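# Four arms lay a jointed cable runway on three supports

## Task

Place the hinged cable runway so it rests on all three supports, sitting between each support's lugs, with one of its ends on the tallest support; then open the grippers and withdraw the arms, since the runway must stay in position without any robot holding it.

## Robot and tools

SETUP. Four identical i2rt Big YAM arms, named arm1, arm2, arm3 and arm4, share the workspace. Each has six revolute joints, a two-finger gripper and a wrist camera (arm1_cam_wrist through arm4_cam_wrist). Two fixed room cameras, cam_high and cam_low, are attached to the room, not to any arm. The hand reaches roughly 1.0 m out from the joint-1 axis. With joints 1 and 6 at zero and the hand level and forward, the wrist camera sits above the hand and looks toward the fingertips.

FRAMES. There is one shared scene frame with its origin on the floor and +z up. The hand point is midway between the fingertips. The hand's own z axis runs along the fingers, and the fingers close and open along its y axis. No output prints where each arm's foot actually stands, so hand locations must be judged from images and joint readings.

JOINTS. All motion commands are absolute joint targets, given per arm, in radians (gripper in metres). Names, ranges and the tolerance that counts as arrived:
- joint1_rad, -2.879 to 2.879, ±0.045: spins the arm about its foot; positive is counter-clockwise seen from above; zero points the arm the way its foot faces.
- joint2_rad, 0 to 3.141, ±0.14: shoulder; zero has the upper arm lying back, about level; larger values raise it and then carry it forward.
- joint3_rad, 0 to 3.019, ±0.09: elbow; zero folds the forearm onto the upper arm; larger values open it.
- joint4_rad, -1.692 to 1.57, ±0.055: hand pitch; positive tips the fingers up.
- joint5_rad, -1.57 to 1.57, ±0.03: hand yaw; positive is toward the arm's right.
- joint6_rad, -2.094 to 2.094, ±0.035: hand roll; positive is clockwise when looking from behind the hand.
- gripper_m, 0 to 0.093, ±0.003: fingertip gap in metres. Each finger pad squeezes with up to about 50 to 62 N, less on some grippers.
Joints travel at different speeds, so the hand can sweep a wide, curved path between postures; plan clearance.

TOOLS.
execute_actions: argument "actions" is a list holding exactly one action or nothing. An action is an object keyed by arm name; under each name goes "joints", an object of the joint names above mapped to absolute target numbers. One call can move any subset of arms; their motions start together and may finish at different moments. Optional "cameras" lists which images to return (any of the six names, or "all"); omitted, null or ["all"] gives every camera, [] gives none. The "pictures" line gives image order. An empty actions list just reports state and images. Any unknown key, camera name or out-of-range number rejects the whole call and nothing moves. A joint or arm you omit may still be driving toward an earlier target.
wait: "seconds" from 0 to 10; commands nothing, lets the scene run, and returns state and images like an empty execute_actions.
zoom_image: "camera" (one of the six names) and "region" [x0, y0, x1, y1] in pixels of that camera's most recent full image, origin top-left, at most 504 by 504. Only cameras present with full images in the latest result can be zoomed.
finished_scene: "scene" is the current scene number. It ends the scene permanently, after the last command has been held, and reports success; the next scene's task arrives in its result. If resuming, first send an empty execute_actions to learn the current scene and task.

READING RESULTS. joint_status tells how each commanded motion of the last accepted action ended. "off_target": the joint stopped short and may still push. "contact_stop" or "time_out": the old target is dropped and the joint holds where it stopped, except that after time_out a joint may keep a target (its own or one clipped to within 0.375, 0.375, 0.113, 0.225, 0.075, 0.3 rad of its position for joints 1 to 6) and keep pushing, moving on if the path clears; on_its_own lists such joints. "joint command not followed", usually with a "cause:" line, means a self- and inter-arm collision check blocked that arm's joint targets (the gripper target still runs); blocked joints read "not_followed" and may be retried with every later action until cleared. An empty call never shows that line. on_its_own covers anything not commanded this call; its "held at" is the held target, not the actual position. A joint carrying a load sags. A target very near the current reading may produce no motion. To relieve pushing, send a joint its reported position.

HAZARDS. The arms do not stop on contact and can push hard. A hard squeeze between two arms fails and ends the run; a hard strike may too; nothing in the state reports arm-to-arm contact, and the collision check ignores fingers, gripper housings and wrist cameras and can react late. Contact between the carried object and an arm is fine. Do not knock anything off the work area or onto the floor. Drops, slips, slams and forceful pushes reduce quality. If one call reports a stop, any later execute_actions, wait or finished_scene in that same reply are skipped. Arms act independently; a stalled arm does not pause the others.

HEAT. Holding loads or pushing warms motors, even while you are thinking, since the simulation keeps running and holds the last command. A MOTOR HOT line appears from 85 °C; at 100 °C that arm's motors and gripper go limp until cooled (OVER-TEMPERATURE FAULT) and the arm drops; its unfinished keys read "limit_stop_at_motor_heat", and you must resend targets. Heat partly persists into the next scene. Keep moves efficient; finish by releasing the runway and moving all arms away so it rests on the supports alone.

Each tool is called in YAML: its name, and indented under it one key for each argument.

## Session

execute_actions:
  actions: []

Scene clock: 0.00 s.
arm1.joint_positions: joint1_rad=-0.418 joint2_rad=+0.593 joint3_rad=+1.366 joint4_rad=-1.387 joint5_rad=+0.228 joint6_rad=+0.157 gripper_m=+0.095
arm1.joint_status: not commanded
arm1.hand: x=-0.9325 y=-0.3230 z=+1.5253 quat_wxyz=(-0.440, -0.268, -0.846, +0.140) (m; scene frame)
arm2.joint_positions: joint1_rad=-0.422 joint2_rad=+0.640 joint3_rad=+1.330 joint4_rad=-1.170 joint5_rad=-0.254 joint6_rad=-0.244 gripper_m=+0.094
arm2.joint_status: not commanded
arm2.hand: x=-0.1466 y=-0.4116 z=+1.5532 quat_wxyz=(-0.430, +0.566, -0.638, -0.295) (m; scene frame)
arm3.joint_positions: joint1_rad=-0.426 joint2_rad=+0.618 joint3_rad=+1.395 joint4_rad=-1.163 joint5_rad=+0.156 joint6_rad=-0.013 gripper_m=+0.095
arm3.joint_status: not commanded
arm3.hand: x=+0.0958 y=+0.0958 z=+1.6161 quat_wxyz=(-0.280, -0.683, -0.460, +0.493) (m; scene frame)
arm4.joint_positions: joint1_rad=+0.342 joint2_rad=+0.626 joint3_rad=+1.375 joint4_rad=-1.321 joint5_rad=-0.009 joint6_rad=-0.182 gripper_m=+0.094
arm4.joint_status: not commanded
arm4.hand: x=+0.9025 y=-0.2330 z=+1.5398 quat_wxyz=(-0.050, -0.841, -0.258, +0.473) (m; scene frame)
pictures: arm1_cam_wrist, arm2_cam_wrist, arm3_cam_wrist, arm4_cam_wrist, cam_high, cam_low
Images, in order (width x height): arm1_cam_wrist 616x616, arm2_cam_wrist 616x616, arm3_cam_wrist 616x616, arm4_cam_wrist 616x616, cam_high 896x504, cam_low 896x504.

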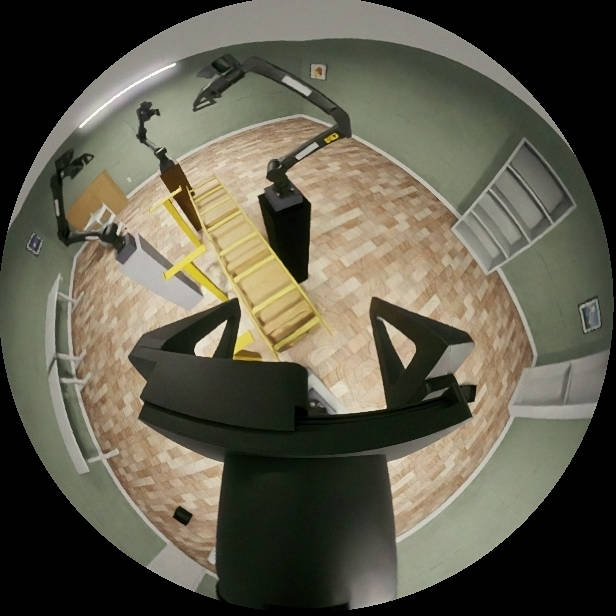

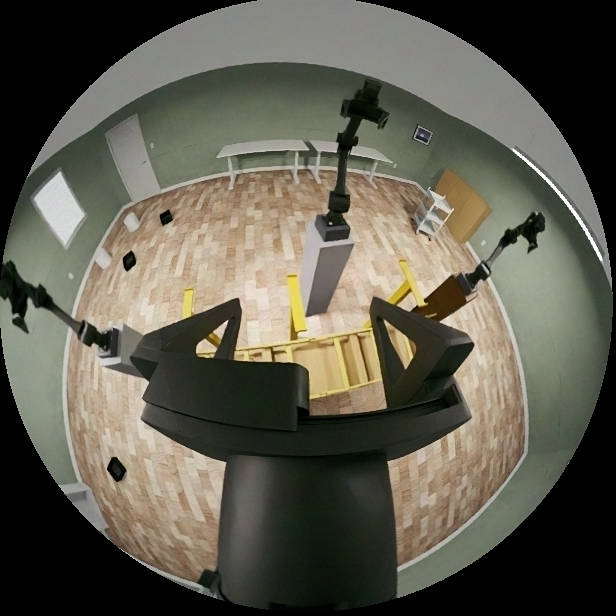

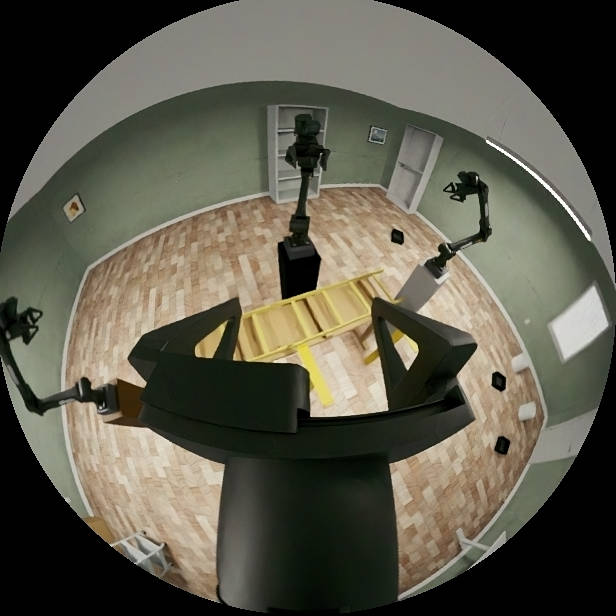

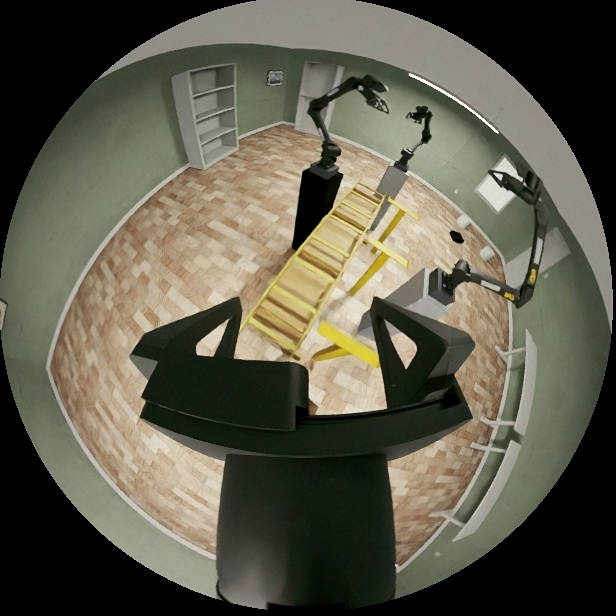

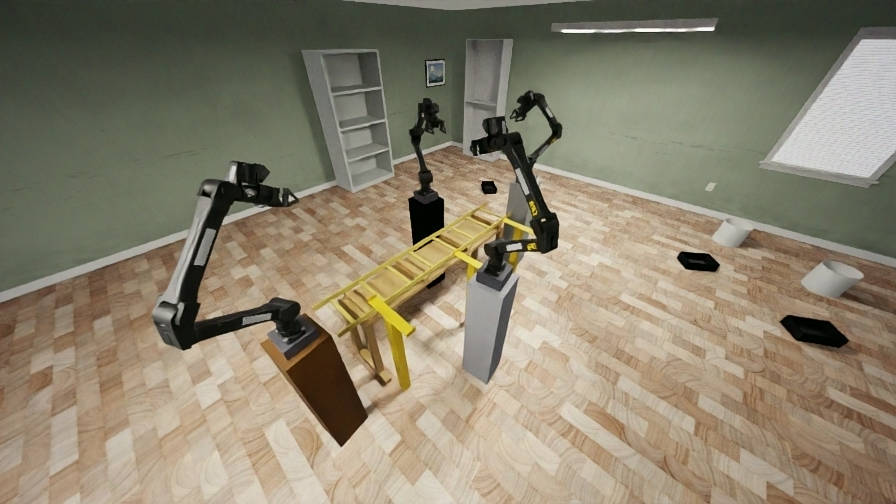

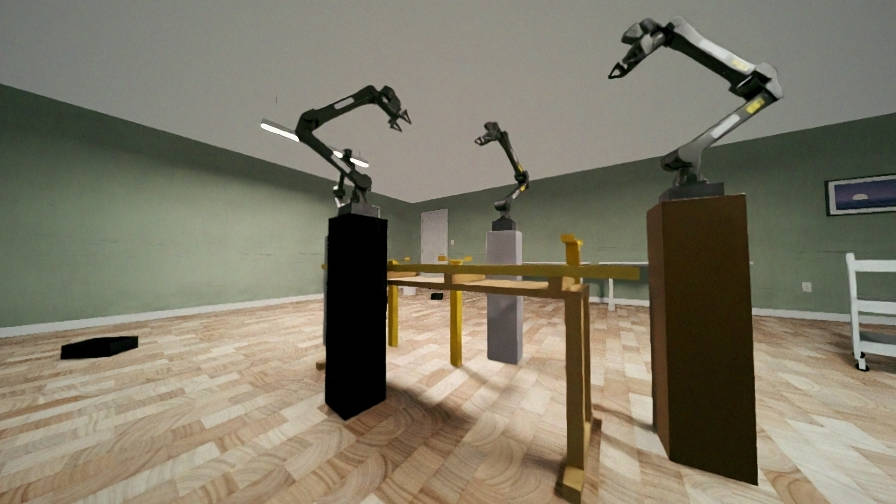

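zoom_image:
  camera: "cam_high"
  region: [250, 170, 600, 450]

zoom_image:
  camera: "cam_low"
  region: [300, 180, 700, 504]

zoom_image:
  camera: "arm4_cam_wrist"
  region: [220, 150, 460, 390]

zoom_image:
  camera: "arm1_cam_wrist"
  region: [120, 150, 360, 390]

Region (250, 170, 600, 450) of cam_high's 896x504 image, scaled by 1.440, with more detail than that image has; it fills the top 403 rows of this view, and the rest is white.

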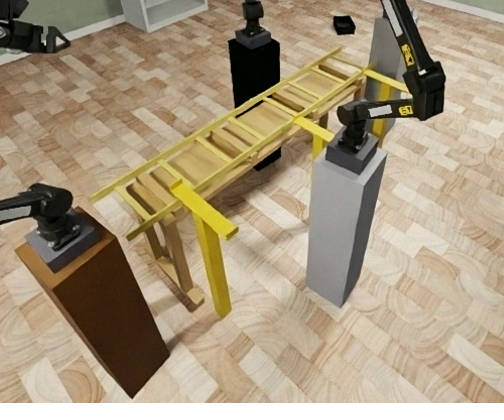

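Region (300, 180, 700, 504) of cam_low's 896x504 image, scaled by 1.260, with more detail than that image has; it fills the top 408 rows of this view, and the rest is white.

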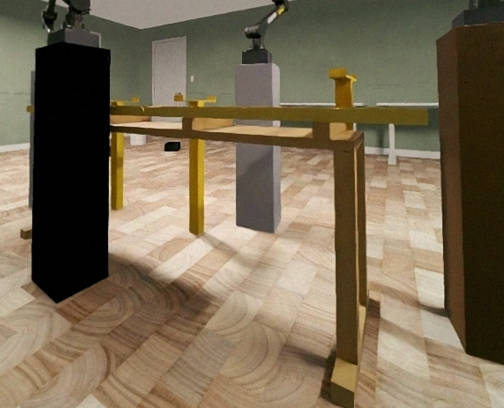

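Region (220, 150, 460, 390) of arm4_cam_wrist's 616x616 image, scaled by 2.100, with more detail than that image has.

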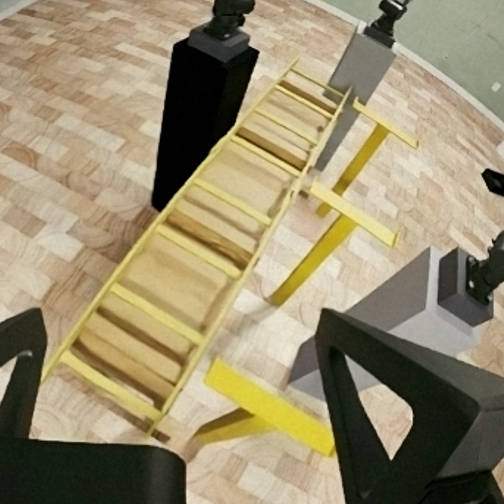

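Region (120, 150, 360, 390) of arm1_cam_wrist's 616x616 image, scaled by 2.100, with more detail than that image has.

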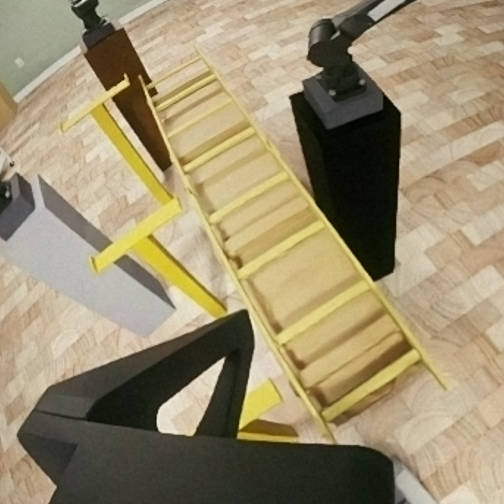

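execute_actions:
  actions:
    - {"arm1":{"joints":{"joint5_rad":0,"joint6_rad":0}},"arm2":{"joints":{"joint5_rad":0,"joint6_rad":0}},"arm3":{"joints":{"joint5_rad":0,"joint6_rad":0}},"arm4":{"joints":{"joint5_rad":0,"joint6_rad":0}}}
  cameras: []

execute_actions:
  actions:
    - {"arm1":{"joints":{"joint1_rad":0.2}},"arm2":{"joints":{"joint1_rad":0.2}},"arm3":{"joints":{"joint1_rad":0.2}},"arm4":{"joints":{"joint1_rad":-0.2}}}
  cameras: []

execute_actions:
  actions:
    - {"arm1":{"joints":{"joint4_rad":-0.77}},"arm2":{"joints":{"joint4_rad":-1.65}},"arm3":{"joints":{"joint4_rad":-1.65}},"arm4":{"joints":{"joint4_rad":-0.75}}}
  cameras: []

Scene clock: 13.93 s.
arm1.joint_positions: joint1_rad=-0.418 joint2_rad=+0.593 joint3_rad=+1.366 joint4_rad=-1.387 joint5_rad=+0.004 joint6_rad=+0.010 gripper_m=+0.095
arm1.joint_status: all done
arm1.hand: x=-0.9165 y=-0.2883 z=+1.5228 quat_wxyz=(-0.448, -0.156, -0.877, +0.075) (m; scene frame)
arm2.joint_positions: joint1_rad=-0.422 joint2_rad=+0.640 joint3_rad=+1.330 joint4_rad=-1.170 joint5_rad=-0.003 joint6_rad=-0.011 gripper_m=+0.094
arm2.joint_status: all done
arm2.hand: x=-0.1072 y=-0.4287 z=+1.5510 quat_wxyz=(-0.449, +0.435, -0.738, -0.252) (m; scene frame)
arm3.joint_positions: joint1_rad=-0.426 joint2_rad=+0.618 joint3_rad=+1.395 joint4_rad=-1.163 joint5_rad=+0.004 joint6_rad=-0.008 gripper_m=+0.095
arm3.joint_status: all done
arm3.hand: x=+0.1201 y=+0.0864 z=+1.6153 quat_wxyz=(-0.332, -0.661, -0.494, +0.456) (m; scene frame)
arm4.joint_positions: joint1_rad=+0.342 joint2_rad=+0.626 joint3_rad=+1.375 joint4_rad=-1.321 joint5_rad=-0.002 joint6_rad=-0.016 gripper_m=+0.094
arm4.joint_status: all done
arm4.hand: x=+0.9021 y=-0.2319 z=+1.5398 quat_wxyz=(-0.086, -0.860, -0.185, +0.468) (m; scene frame)
pictures: none
No camera images: the call's "cameras" was empty. Leave "cameras" out to get every camera's image.

Scene clock: 15.17 s.
arm1.joint_positions: joint1_rad=+0.190 joint2_rad=+0.593 joint3_rad=+1.366 joint4_rad=-1.387 joint5_rad=+0.002 joint6_rad=+0.009 gripper_m=+0.095
arm1.joint_status: all done
arm1.hand: x=-0.9113 y=-0.1562 z=+1.5238 quat_wxyz=(-0.451, +0.113, -0.883, -0.067) (m; scene frame)
arm2.joint_positions: joint1_rad=+0.192 joint2_rad=+0.640 joint3_rad=+1.330 joint4_rad=-1.170 joint5_rad=+0.000 joint6_rad=-0.009 gripper_m=+0.094
arm2.joint_status: all done
arm2.hand: x=-0.2668 y=-0.3934 z=+1.5497 quat_wxyz=(-0.350, +0.637, -0.575, -0.376) (m; scene frame)
arm3.joint_positions: joint1_rad=+0.190 joint2_rad=+0.618 joint3_rad=+1.395 joint4_rad=-1.163 joint5_rad=+0.002 joint6_rad=-0.007 gripper_m=+0.095
arm3.joint_status: all done
arm3.hand: x=+0.2737 y=+0.0880 z=+1.6141 quat_wxyz=(-0.452, -0.479, -0.674, +0.335) (m; scene frame)
arm4.joint_positions: joint1_rad=-0.188 joint2_rad=+0.626 joint3_rad=+1.375 joint4_rad=-1.321 joint5_rad=+0.000 joint6_rad=-0.015 gripper_m=+0.094
arm4.joint_status: all done
arm4.hand: x=+0.8851 y=-0.1064 z=+1.5417 quat_wxyz=(+0.041, -0.876, +0.047, +0.477) (m; scene frame)
pictures: none
No camera images: the call's "cameras" was empty. Leave "cameras" out to get every camera's image.

Scene clock: 16.47 s.
arm1.joint_positions: joint1_rad=+0.190 joint2_rad=+0.593 joint3_rad=+1.366 joint4_rad=-0.789 joint5_rad=+0.002 joint6_rad=+0.009 gripper_m=+0.095
arm1.joint_status: all done
arm1.hand: x=-0.8663 y=-0.1453 z=+1.6611 quat_wxyz=(-0.691, +0.089, -0.711, -0.100) (m; scene frame)
arm2.joint_positions: joint1_rad=+0.192 joint2_rad=+0.640 joint3_rad=+1.330 joint4_rad=-1.638 joint5_rad=+0.000 joint6_rad=-0.009 gripper_m=+0.094
arm2.joint_status: all done
arm2.hand: x=-0.2597 y=-0.4687 z=+1.4647 quat_wxyz=(-0.205, +0.707, -0.640, -0.220) (m; scene frame)
arm3.joint_positions: joint1_rad=+0.190 joint2_rad=+0.618 joint3_rad=+1.395 joint4_rad=-1.638 joint5_rad=+0.002 joint6_rad=-0.007 gripper_m=+0.095
arm3.joint_status: all done
arm3.hand: x=+0.2515 y=+0.1509 z=+1.5196 quat_wxyz=(-0.282, -0.543, -0.762, +0.212) (m; scene frame)
arm4.joint_positions: joint1_rad=-0.188 joint2_rad=+0.626 joint3_rad=+1.375 joint4_rad=-0.773 joint5_rad=+0.000 joint6_rad=-0.015 gripper_m=+0.094
arm4.joint_status: all done
arm4.hand: x=+0.8461 y=-0.1033 z=+1.6688 quat_wxyz=(+0.056, -0.714, +0.036, +0.697) (m; scene frame)
pictures: none
No camera images: the call's "cameras" was empty. Leave "cameras" out to get every camera's image.

execute_actions:
  actions:
    - {"arm1":{"joints":{"joint2_rad":1.3}},"arm2":{"joints":{"joint3_rad":0.8,"joint4_rad":-0.9}},"arm3":{"joints":{"joint3_rad":0.8,"joint4_rad":-0.9}},"arm4":{"joints":{"joint2_rad":1.3}}}
  cameras: []

execute_actions:
  actions:
    - {"arm1":{"joints":{"joint3_rad":0.9}},"arm2":{"joints":{"joint2_rad":1.2}},"arm3":{"joints":{"joint2_rad":1.2}},"arm4":{"joints":{"joint3_rad":0.9}}}

Scene clock: 29.63 s.
arm1.joint_positions: joint1_rad=+0.190 joint2_rad=+1.313 joint3_rad=+1.366 joint4_rad=-0.780 joint5_rad=+0.002 joint6_rad=+0.009 gripper_m=+0.095
arm1.joint_status: all done
arm1.hand: x=-0.5893 y=-0.0656 z=+1.3679 quat_wxyz=(-0.401, +0.116, -0.907, -0.060) (m; scene frame)
arm2.joint_positions: joint1_rad=+0.192 joint2_rad=+0.639 joint3_rad=+0.805 joint4_rad=-0.919 joint5_rad=+0.000 joint6_rad=-0.009 gripper_m=+0.094
arm2.joint_status: all done
arm2.hand: x=-0.2693 y=-0.3533 z=+1.3147 quat_wxyz=(-0.268, +0.682, -0.617, -0.287) (m; scene frame)
arm3.joint_positions: joint1_rad=+0.190 joint2_rad=+0.621 joint3_rad=+0.807 joint4_rad=-0.921 joint5_rad=+0.002 joint6_rad=-0.007 gripper_m=+0.095
arm3.joint_status: all done
arm3.hand: x=+0.2902 y=+0.0289 z=+1.3459 quat_wxyz=(-0.329, -0.529, -0.743, +0.246) (m; scene frame)
arm4.joint_positions: joint1_rad=-0.188 joint2_rad=+1.294 joint3_rad=+1.375 joint4_rad=-0.763 joint5_rad=+0.000 joint6_rad=-0.015 gripper_m=+0.094
arm4.joint_status: all done
arm4.hand: x=+0.5740 y=-0.0635 z=+1.3967 quat_wxyz=(+0.038, -0.901, +0.048, +0.428) (m; scene frame)
pictures: none
No camera images: the call's "cameras" was empty. Leave "cameras" out to get every camera's image.

Scene clock: 30.90 s.
arm1.joint_positions: joint1_rad=+0.190 joint2_rad=+1.302 joint3_rad=+0.903 joint4_rad=-0.775 joint5_rad=+0.002 joint6_rad=+0.009 gripper_m=+0.095
arm1.joint_status: all done
arm1.hand: x=-0.7103 y=-0.0964 z=+1.1365 quat_wxyz=(-0.190, +0.126, -0.973, -0.031) (m; scene frame)
arm2.joint_positions: joint1_rad=+0.192 joint2_rad=+1.195 joint3_rad=+0.805 joint4_rad=-0.914 joint5_rad=+0.000 joint6_rad=-0.009 gripper_m=+0.094
arm2.joint_status: all done
arm2.hand: x=-0.2727 y=-0.3058 z=+1.1336 quat_wxyz=(-0.088, +0.735, -0.666, -0.092) (m; scene frame)
arm3.joint_positions: joint1_rad=+0.190 joint2_rad=+1.200 joint3_rad=+0.807 joint4_rad=-0.915 joint5_rad=+0.002 joint6_rad=-0.007 gripper_m=+0.095
arm3.joint_status: all done
arm3.hand: x=+0.3057 y=-0.0241 z=+1.1593 quat_wxyz=(-0.106, -0.576, -0.806, +0.085) (m; scene frame)
arm4.joint_positions: joint1_rad=-0.188 joint2_rad=+1.301 joint3_rad=+0.895 joint4_rad=-0.759 joint5_rad=+0.000 joint6_rad=-0.015 gripper_m=+0.094
arm4.joint_status: all done
arm4.hand: x=+0.6944 y=-0.0754 z=+1.1441 quat_wxyz=(+0.022, -0.978, +0.055, +0.201) (m; scene frame)
pictures: arm1_cam_wrist, arm2_cam_wrist, arm3_cam_wrist, arm4_cam_wrist, cam_high, cam_low
Images, in order (width x height): arm1_cam_wrist 616x616, arm2_cam_wrist 616x616, arm3_cam_wrist 616x616, arm4_cam_wrist 616x616, cam_high 896x504, cam_low 896x504.

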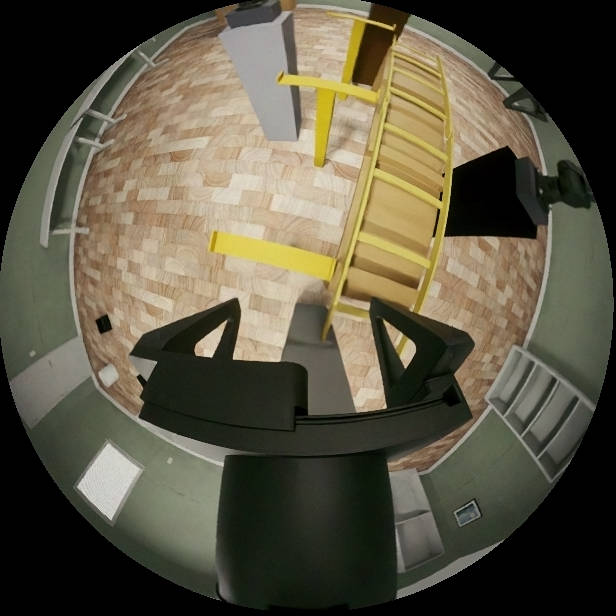

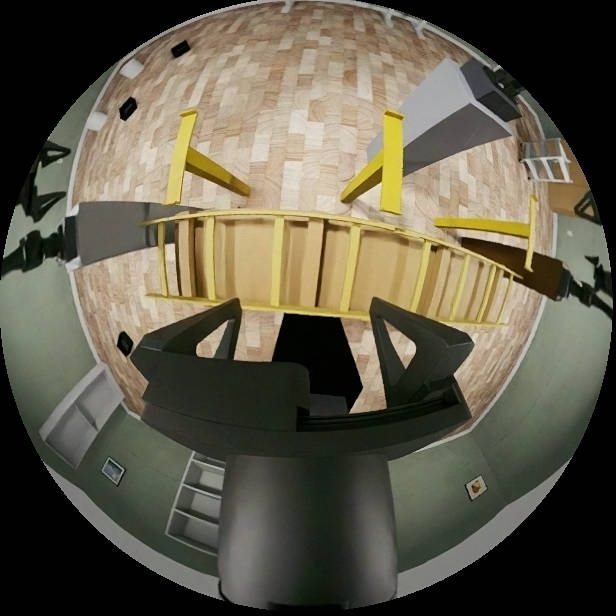

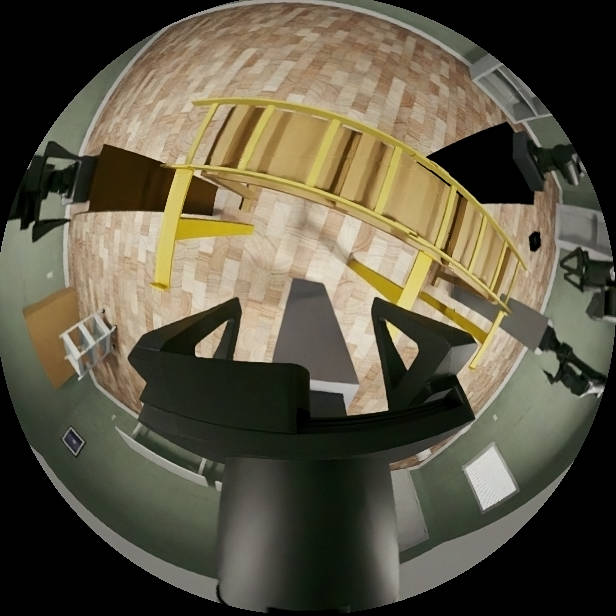

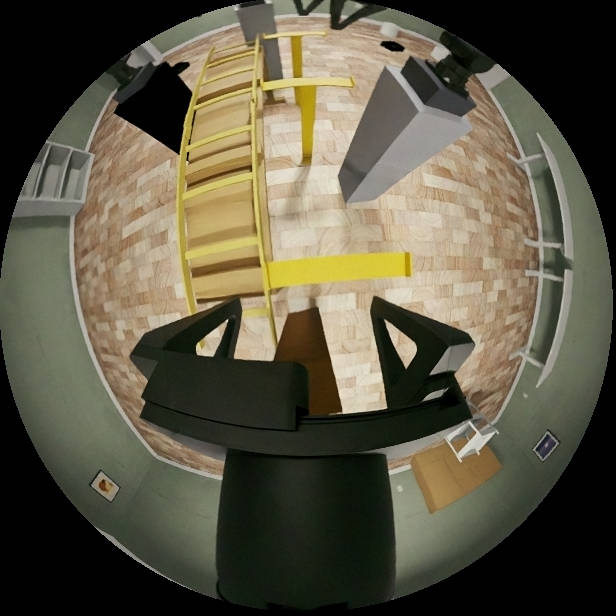

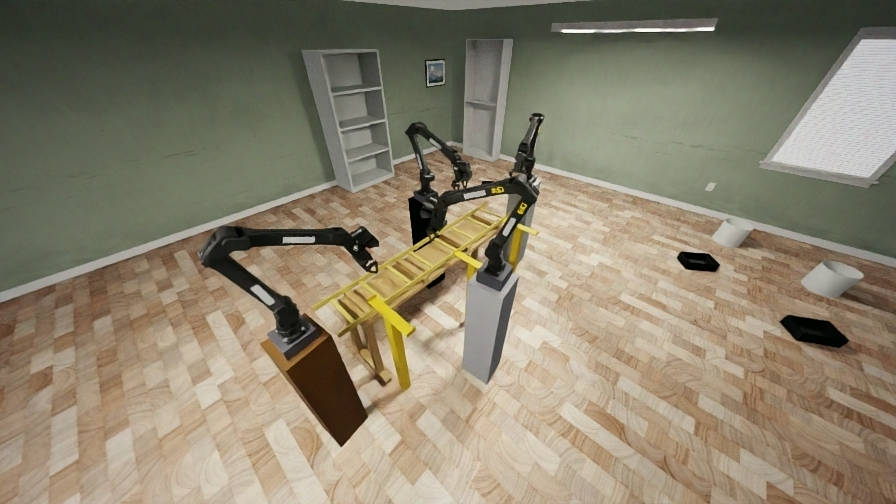

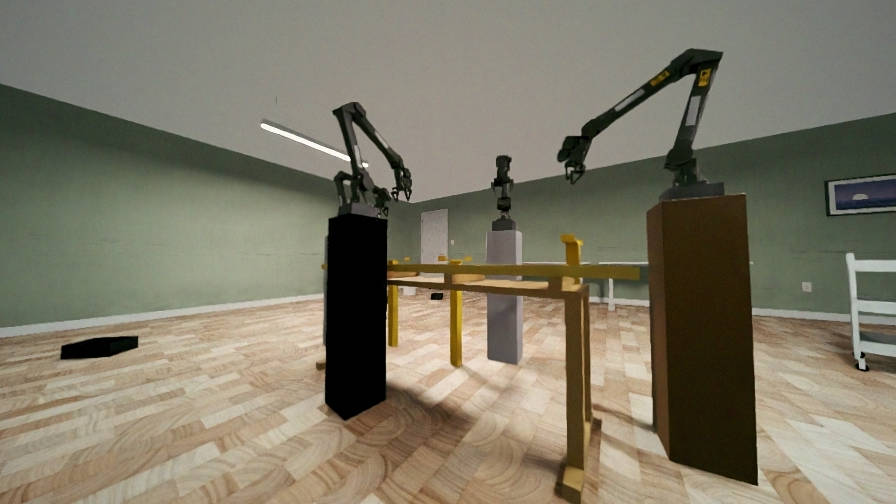

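zoom_image:
  camera: "arm3_cam_wrist"
  region: [130, 80, 370, 320]

zoom_image:
  camera: "arm3_cam_wrist"
  region: [330, 140, 570, 380]

zoom_image:
  camera: "arm2_cam_wrist"
  region: [120, 90, 360, 330]

zoom_image:
  camera: "arm2_cam_wrist"
  region: [330, 100, 570, 340]

Region (130, 80, 370, 320) of arm3_cam_wrist's 616x616 image, scaled by 2.100, with more detail than that image has.

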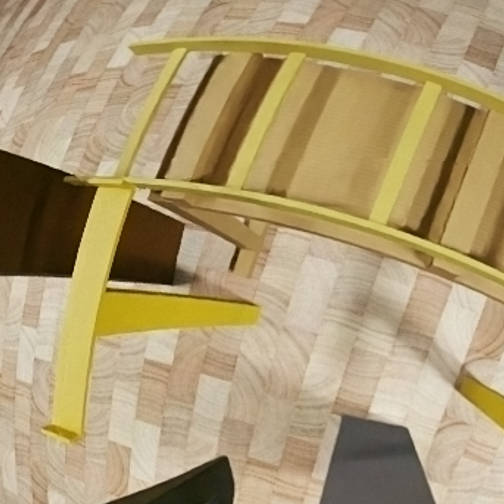

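Region (330, 140, 570, 380) of arm3_cam_wrist's 616x616 image, scaled by 2.100, with more detail than that image has.

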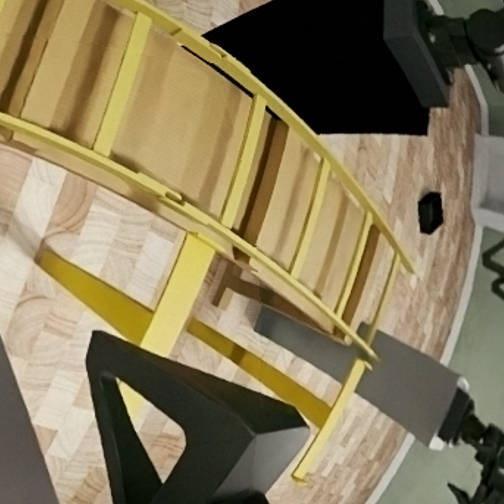

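Region (120, 90, 360, 330) of arm2_cam_wrist's 616x616 image, scaled by 2.100, with more detail than that image has.

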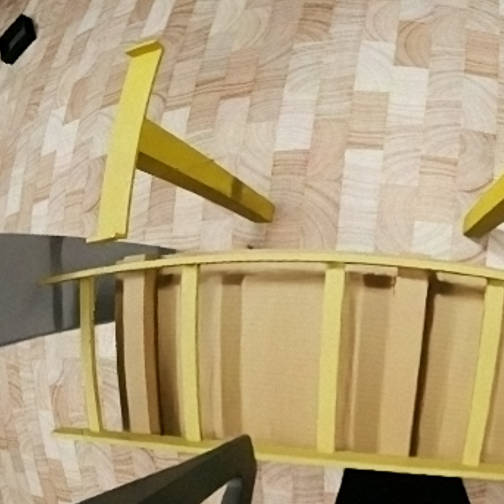

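Region (330, 100, 570, 340) of arm2_cam_wrist's 616x616 image, scaled by 2.100, with more detail than that image has.

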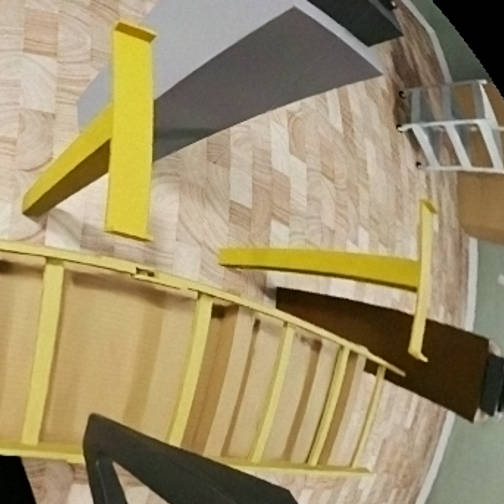

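execute_actions:
  actions:
    - {"arm1":{"joints":{"joint1_rad":-0.456,"joint2_rad":1.6,"joint3_rad":0.85,"joint4_rad":-0.6,"joint6_rad":-1.947}},"arm2":{"joints":{"joint1_rad":0.45,"joint2_rad":1.5,"joint3_rad":0.532,"joint4_rad":-0.4,"joint6_rad":0.347}},"arm3":{"joints":{"joint1_rad":-0.239,"joint2_rad":1.7,"joint3_rad":1.769,"joint4_rad":-1.3,"joint6_rad":-0.11}},"arm4":{"joints":{"joint1_rad":0.306,"joint2_rad":1.7,"joint3_rad":1.641,"joint4_rad":-1.3,"joint6_rad":1.935}}}
  cameras: []

execute_actions:
  actions:
    - {"arm1":{"joints":{"joint2_rad":2.003,"joint4_rad":-0.408}},"arm2":{"joints":{"joint2_rad":1.922,"joint4_rad":-0.171}},"arm3":{"joints":{"joint2_rad":2.458,"joint4_rad":-0.892}},"arm4":{"joints":{"joint2_rad":2.362,"joint4_rad":-0.85}}}

Scene clock: 119.63 s.
arm1.joint_positions: joint1_rad=-0.455 joint2_rad=+1.614 joint3_rad=+0.855 joint4_rad=-0.610 joint5_rad=+0.000 joint6_rad=-1.937 gripper_m=+0.095
arm1.joint_status: all done
arm1.hand: x=-0.7279 y=-0.3691 z=+0.9987 quat_wxyz=(-0.039, +0.700, -0.708, +0.086) (m; scene frame)
arm2.joint_positions: joint1_rad=+0.450 joint2_rad=+1.505 joint3_rad=+0.522 joint4_rad=-0.415 joint5_rad=+0.000 joint6_rad=+0.337 gripper_m=+0.094
arm2.joint_status: all done
arm2.hand: x=-0.3479 y=-0.3703 z=+0.9614 quat_wxyz=(-0.035, +0.709, -0.701, -0.073) (m; scene frame)
arm3.joint_positions: joint1_rad=-0.247 joint2_rad=+1.698 joint3_rad=+1.719 joint4_rad=-1.288 joint5_rad=+0.001 joint6_rad=-0.102 gripper_m=+0.095
arm3.joint_status: all done
arm3.hand: x=+0.1237 y=-0.2649 z=+1.3106 quat_wxyz=(-0.097, -0.702, -0.694, +0.126) (m; scene frame)
arm4.joint_positions: joint1_rad=+0.318 joint2_rad=+1.683 joint3_rad=+1.614 joint4_rad=-1.285 joint5_rad=-0.001 joint6_rad=+1.918 gripper_m=+0.094
arm4.joint_status: all done
arm4.hand: x=+0.5986 y=-0.3410 z=+1.2360 quat_wxyz=(-0.093, -0.714, +0.693, +0.049) (m; scene frame)
pictures: none
No camera images: the call's "cameras" was empty. Leave "cameras" out to get every camera's image.

Scene clock: 121.23 s.
arm1.joint_positions: joint1_rad=-0.455 joint2_rad=+2.015 joint3_rad=+0.849 joint4_rad=-0.417 joint5_rad=+0.000 joint6_rad=-1.938 gripper_m=+0.095
arm1.joint_status: all done
arm1.hand: x=-0.7661 y=-0.3536 z=+0.8435 quat_wxyz=(+0.004, +0.704, -0.710, -0.012) (m; scene frame)
arm2.joint_positions: joint1_rad=+0.450 joint2_rad=+1.913 joint3_rad=+0.522 joint4_rad=-0.184 joint5_rad=+0.000 joint6_rad=+0.337 gripper_m=+0.094
arm2.joint_status: all done
arm2.hand: x=-0.3341 y=-0.4081 z=+0.8517 quat_wxyz=(+0.003, +0.711, -0.703, +0.008) (m; scene frame)
arm3.joint_positions: joint1_rad=-0.247 joint2_rad=+2.472 joint3_rad=+1.749 joint4_rad=-0.904 joint5_rad=+0.001 joint6_rad=-0.102 gripper_m=+0.095
arm3.joint_status: all done
arm3.hand: x=+0.1157 y=-0.3117 z=+0.8546 quat_wxyz=(+0.016, -0.711, -0.702, -0.014) (m; scene frame)
arm4.joint_positions: joint1_rad=+0.318 joint2_rad=+2.352 joint3_rad=+1.621 joint4_rad=-0.864 joint5_rad=-0.001 joint6_rad=+1.920 gripper_m=+0.094
arm4.joint_status: all done
arm4.hand: x=+0.5532 y=-0.3534 z=+0.8538 quat_wxyz=(+0.017, -0.717, +0.697, -0.001) (m; scene frame)
pictures: arm1_cam_wrist, arm2_cam_wrist, arm3_cam_wrist, arm4_cam_wrist, cam_high, cam_low
Images, in order (width x height): arm1_cam_wrist 616x616, arm2_cam_wrist 616x616, arm3_cam_wrist 616x616, arm4_cam_wrist 616x616, cam_high 896x504, cam_low 896x504.

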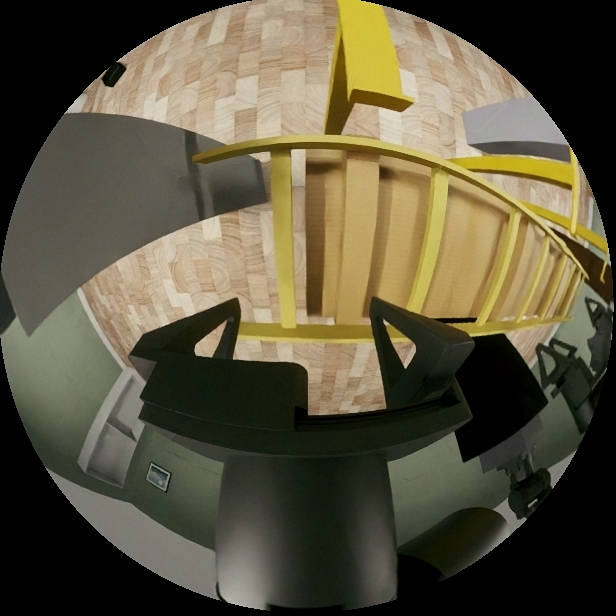

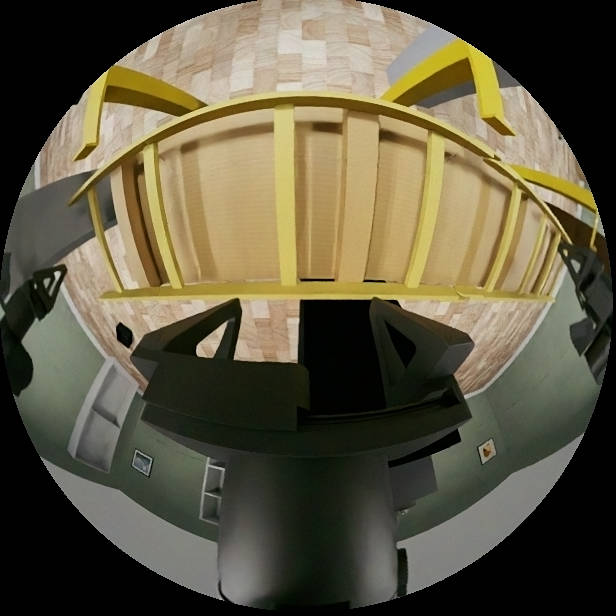

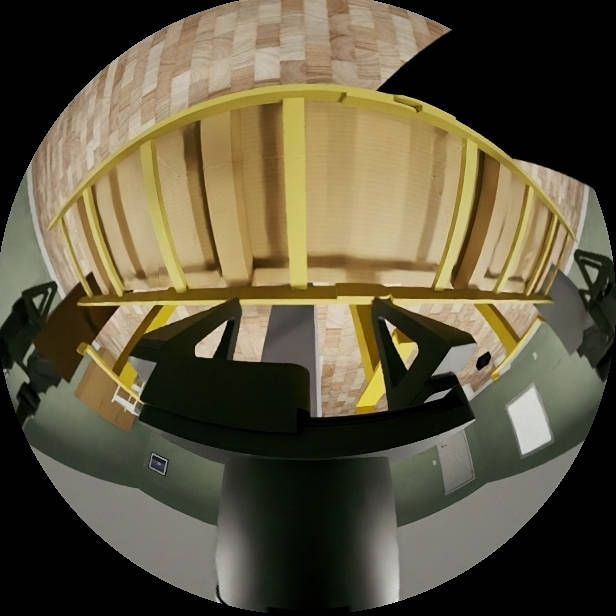

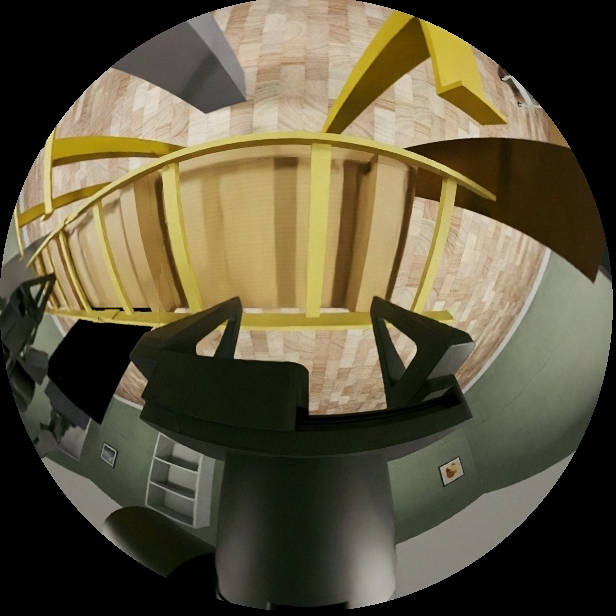

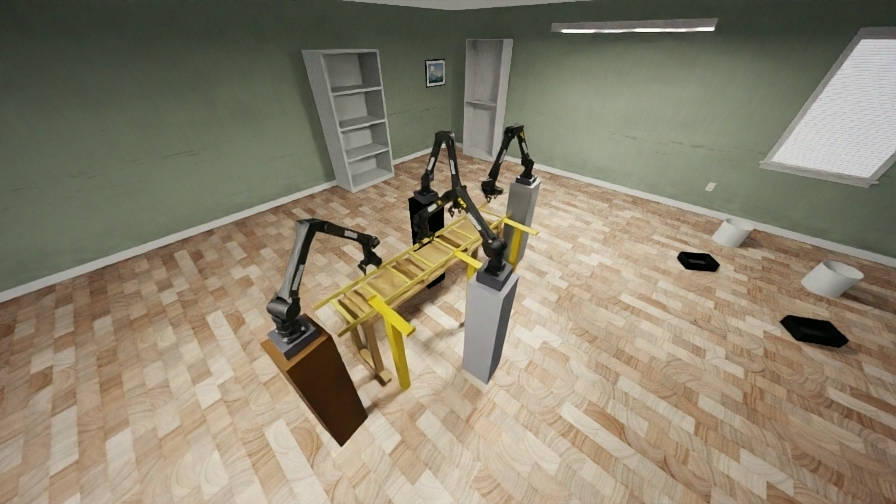

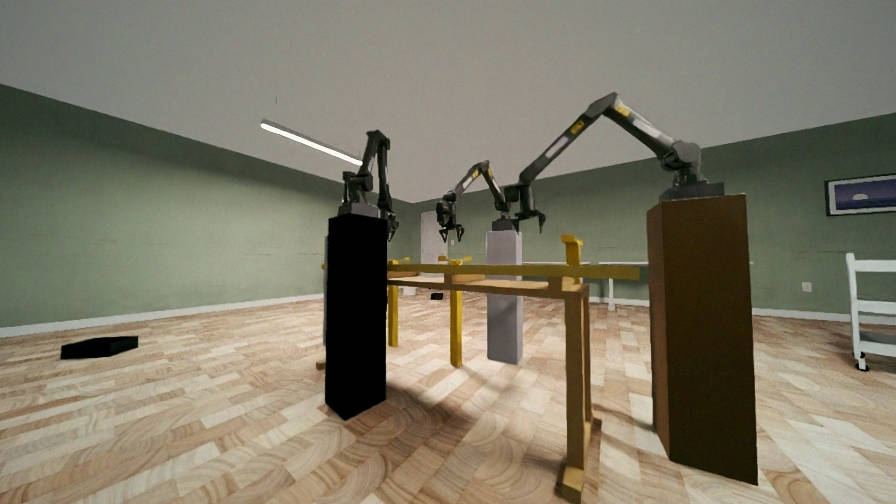

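zoom_image:
  camera: "arm1_cam_wrist"
  region: [280, 0, 480, 200]

zoom_image:
  camera: "arm4_cam_wrist"
  region: [320, 0, 540, 220]

zoom_image:
  camera: "arm2_cam_wrist"
  region: [360, 20, 600, 260]

zoom_image:
  camera: "cam_low"
  region: [360, 200, 660, 320]

Region (280, 0, 480, 200) of arm1_cam_wrist's 616x616 image, scaled by 2.520, with more detail than that image has.

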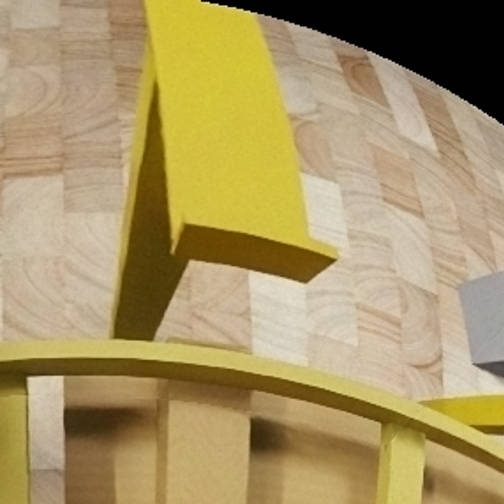

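Region (320, 0, 540, 220) of arm4_cam_wrist's 616x616 image, scaled by 2.291, with more detail than that image has.

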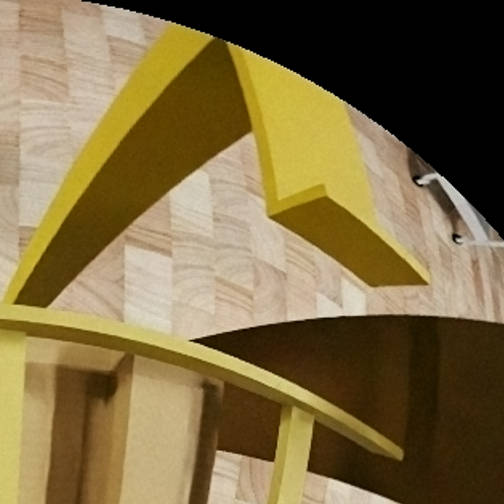

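Region (360, 20, 600, 260) of arm2_cam_wrist's 616x616 image, scaled by 2.100, with more detail than that image has.

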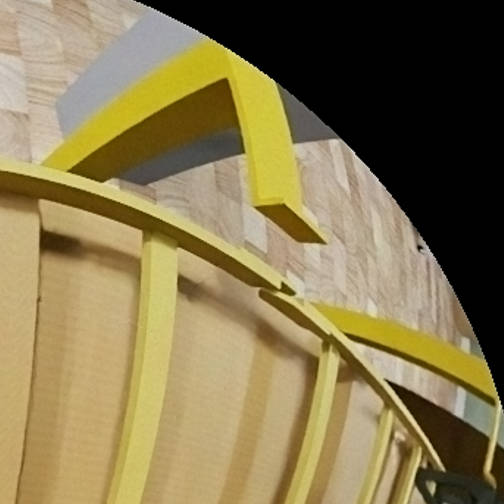

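Region (360, 200, 660, 320) of cam_low's 896x504 image, scaled by 1.680, with more detail than that image has; it fills the top 202 rows of this view, and the rest is white.

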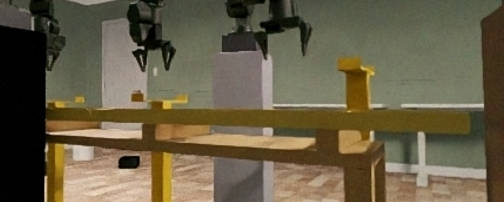

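execute_actions:
  actions:
    - {"arm1":{"joints":{"joint1_rad":-0.5,"joint2_rad":2.24,"joint3_rad":0.797,"joint4_rad":-0.119,"joint6_rad":-1.99}},"arm2":{"joints":{"joint1_rad":0.534,"joint2_rad":2.264,"joint3_rad":0.637,"joint4_rad":0.066,"joint6_rad":0.431}},"arm3":{"joints":{"joint1_rad":-0.22,"joint2_rad":2.632,"joint3_rad":1.84,"joint4_rad":-0.789,"joint6_rad":-0.091}},"arm4":{"joints":{"joint1_rad":0.323,"joint2_rad":2.488,"joint3_rad":1.583,"joint4_rad":-0.666,"joint6_rad":1.952}}}
  cameras: ["arm1_cam_wrist","arm2_cam_wrist","arm3_cam_wrist","arm4_cam_wrist","cam_low"]

Scene clock: 148.80 s.
arm1.joint_positions: joint1_rad=-0.493 joint2_rad=+2.252 joint3_rad=+0.796 joint4_rad=-0.129 joint5_rad=+0.000 joint6_rad=-1.980 gripper_m=+0.095
arm1.joint_status: all done
arm1.hand: x=-0.8095 y=-0.3505 z=+0.7541 quat_wxyz=(+0.004, +0.706, -0.708, -0.013) (m; scene frame)
arm2.joint_positions: joint1_rad=+0.533 joint2_rad=+2.260 joint3_rad=+0.636 joint4_rad=+0.052 joint5_rad=+0.000 joint6_rad=+0.420 gripper_m=+0.094
arm2.joint_status: all done
arm2.hand: x=-0.3611 y=-0.4054 z=+0.7609 quat_wxyz=(+0.003, +0.711, -0.703, +0.007) (m; scene frame)
arm3.joint_positions: joint1_rad=-0.228 joint2_rad=+2.641 joint3_rad=+1.817 joint4_rad=-0.797 joint5_rad=+0.001 joint6_rad=-0.099 gripper_m=+0.095
arm3.joint_status: all done
arm3.hand: x=+0.1270 y=-0.3148 z=+0.7672 quat_wxyz=(+0.014, -0.706, -0.708, -0.011) (m; scene frame)
arm4.joint_positions: joint1_rad=+0.318 joint2_rad=+2.490 joint3_rad=+1.574 joint4_rad=-0.680 joint5_rad=-0.001 joint6_rad=+1.936 gripper_m=+0.094
arm4.joint_status: all done
arm4.hand: x=+0.5761 y=-0.3430 z=+0.7607 quat_wxyz=(+0.017, -0.711, +0.703, -0.001) (m; scene frame)
pictures: arm1_cam_wrist, arm2_cam_wrist, arm3_cam_wrist, arm4_cam_wrist, cam_low
Images, in order (width x height): arm1_cam_wrist 616x616, arm2_cam_wrist 616x616, arm3_cam_wrist 616x616, arm4_cam_wrist 616x616, cam_low 896x504.

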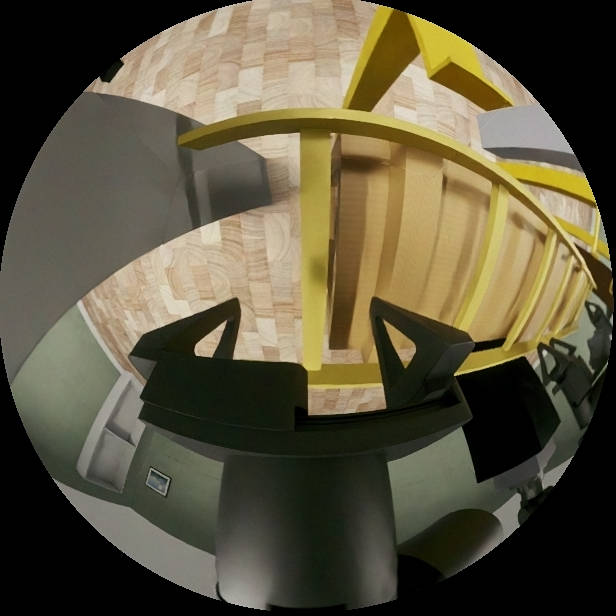

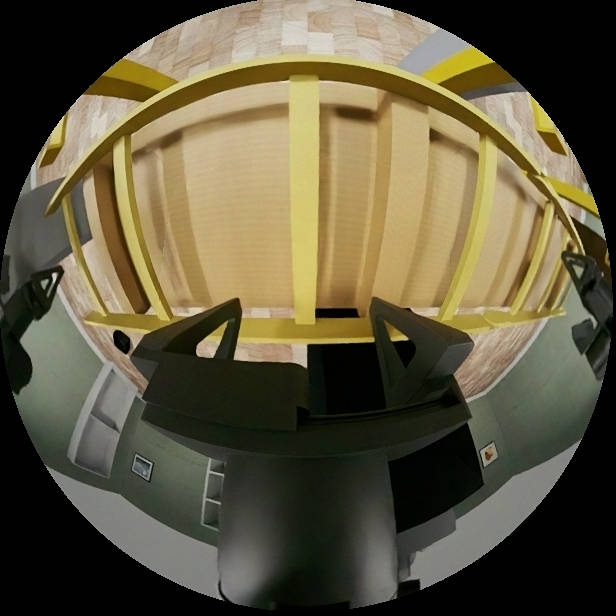

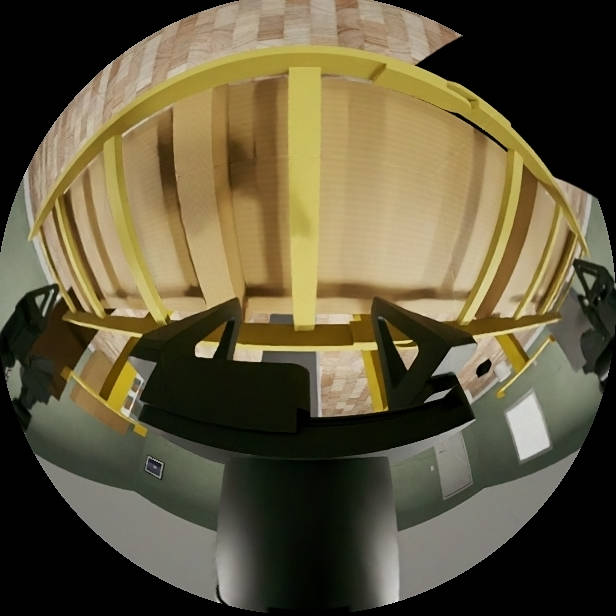

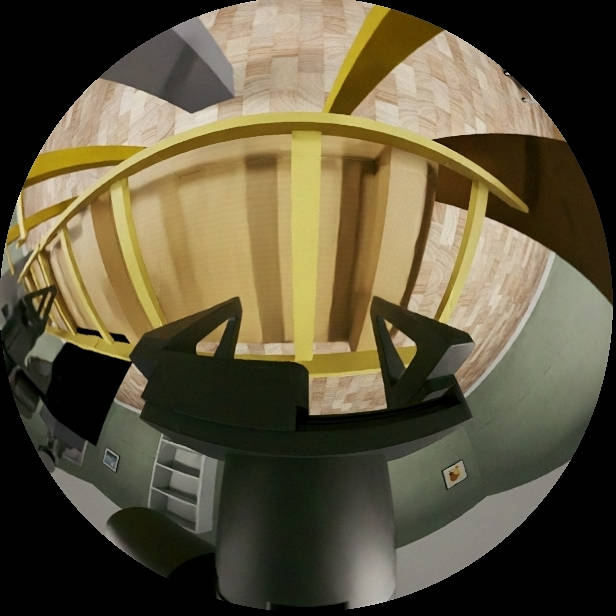

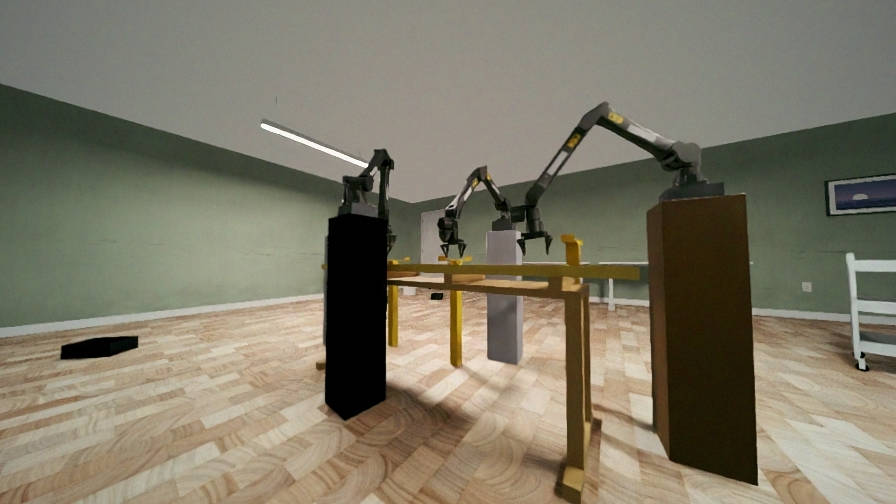

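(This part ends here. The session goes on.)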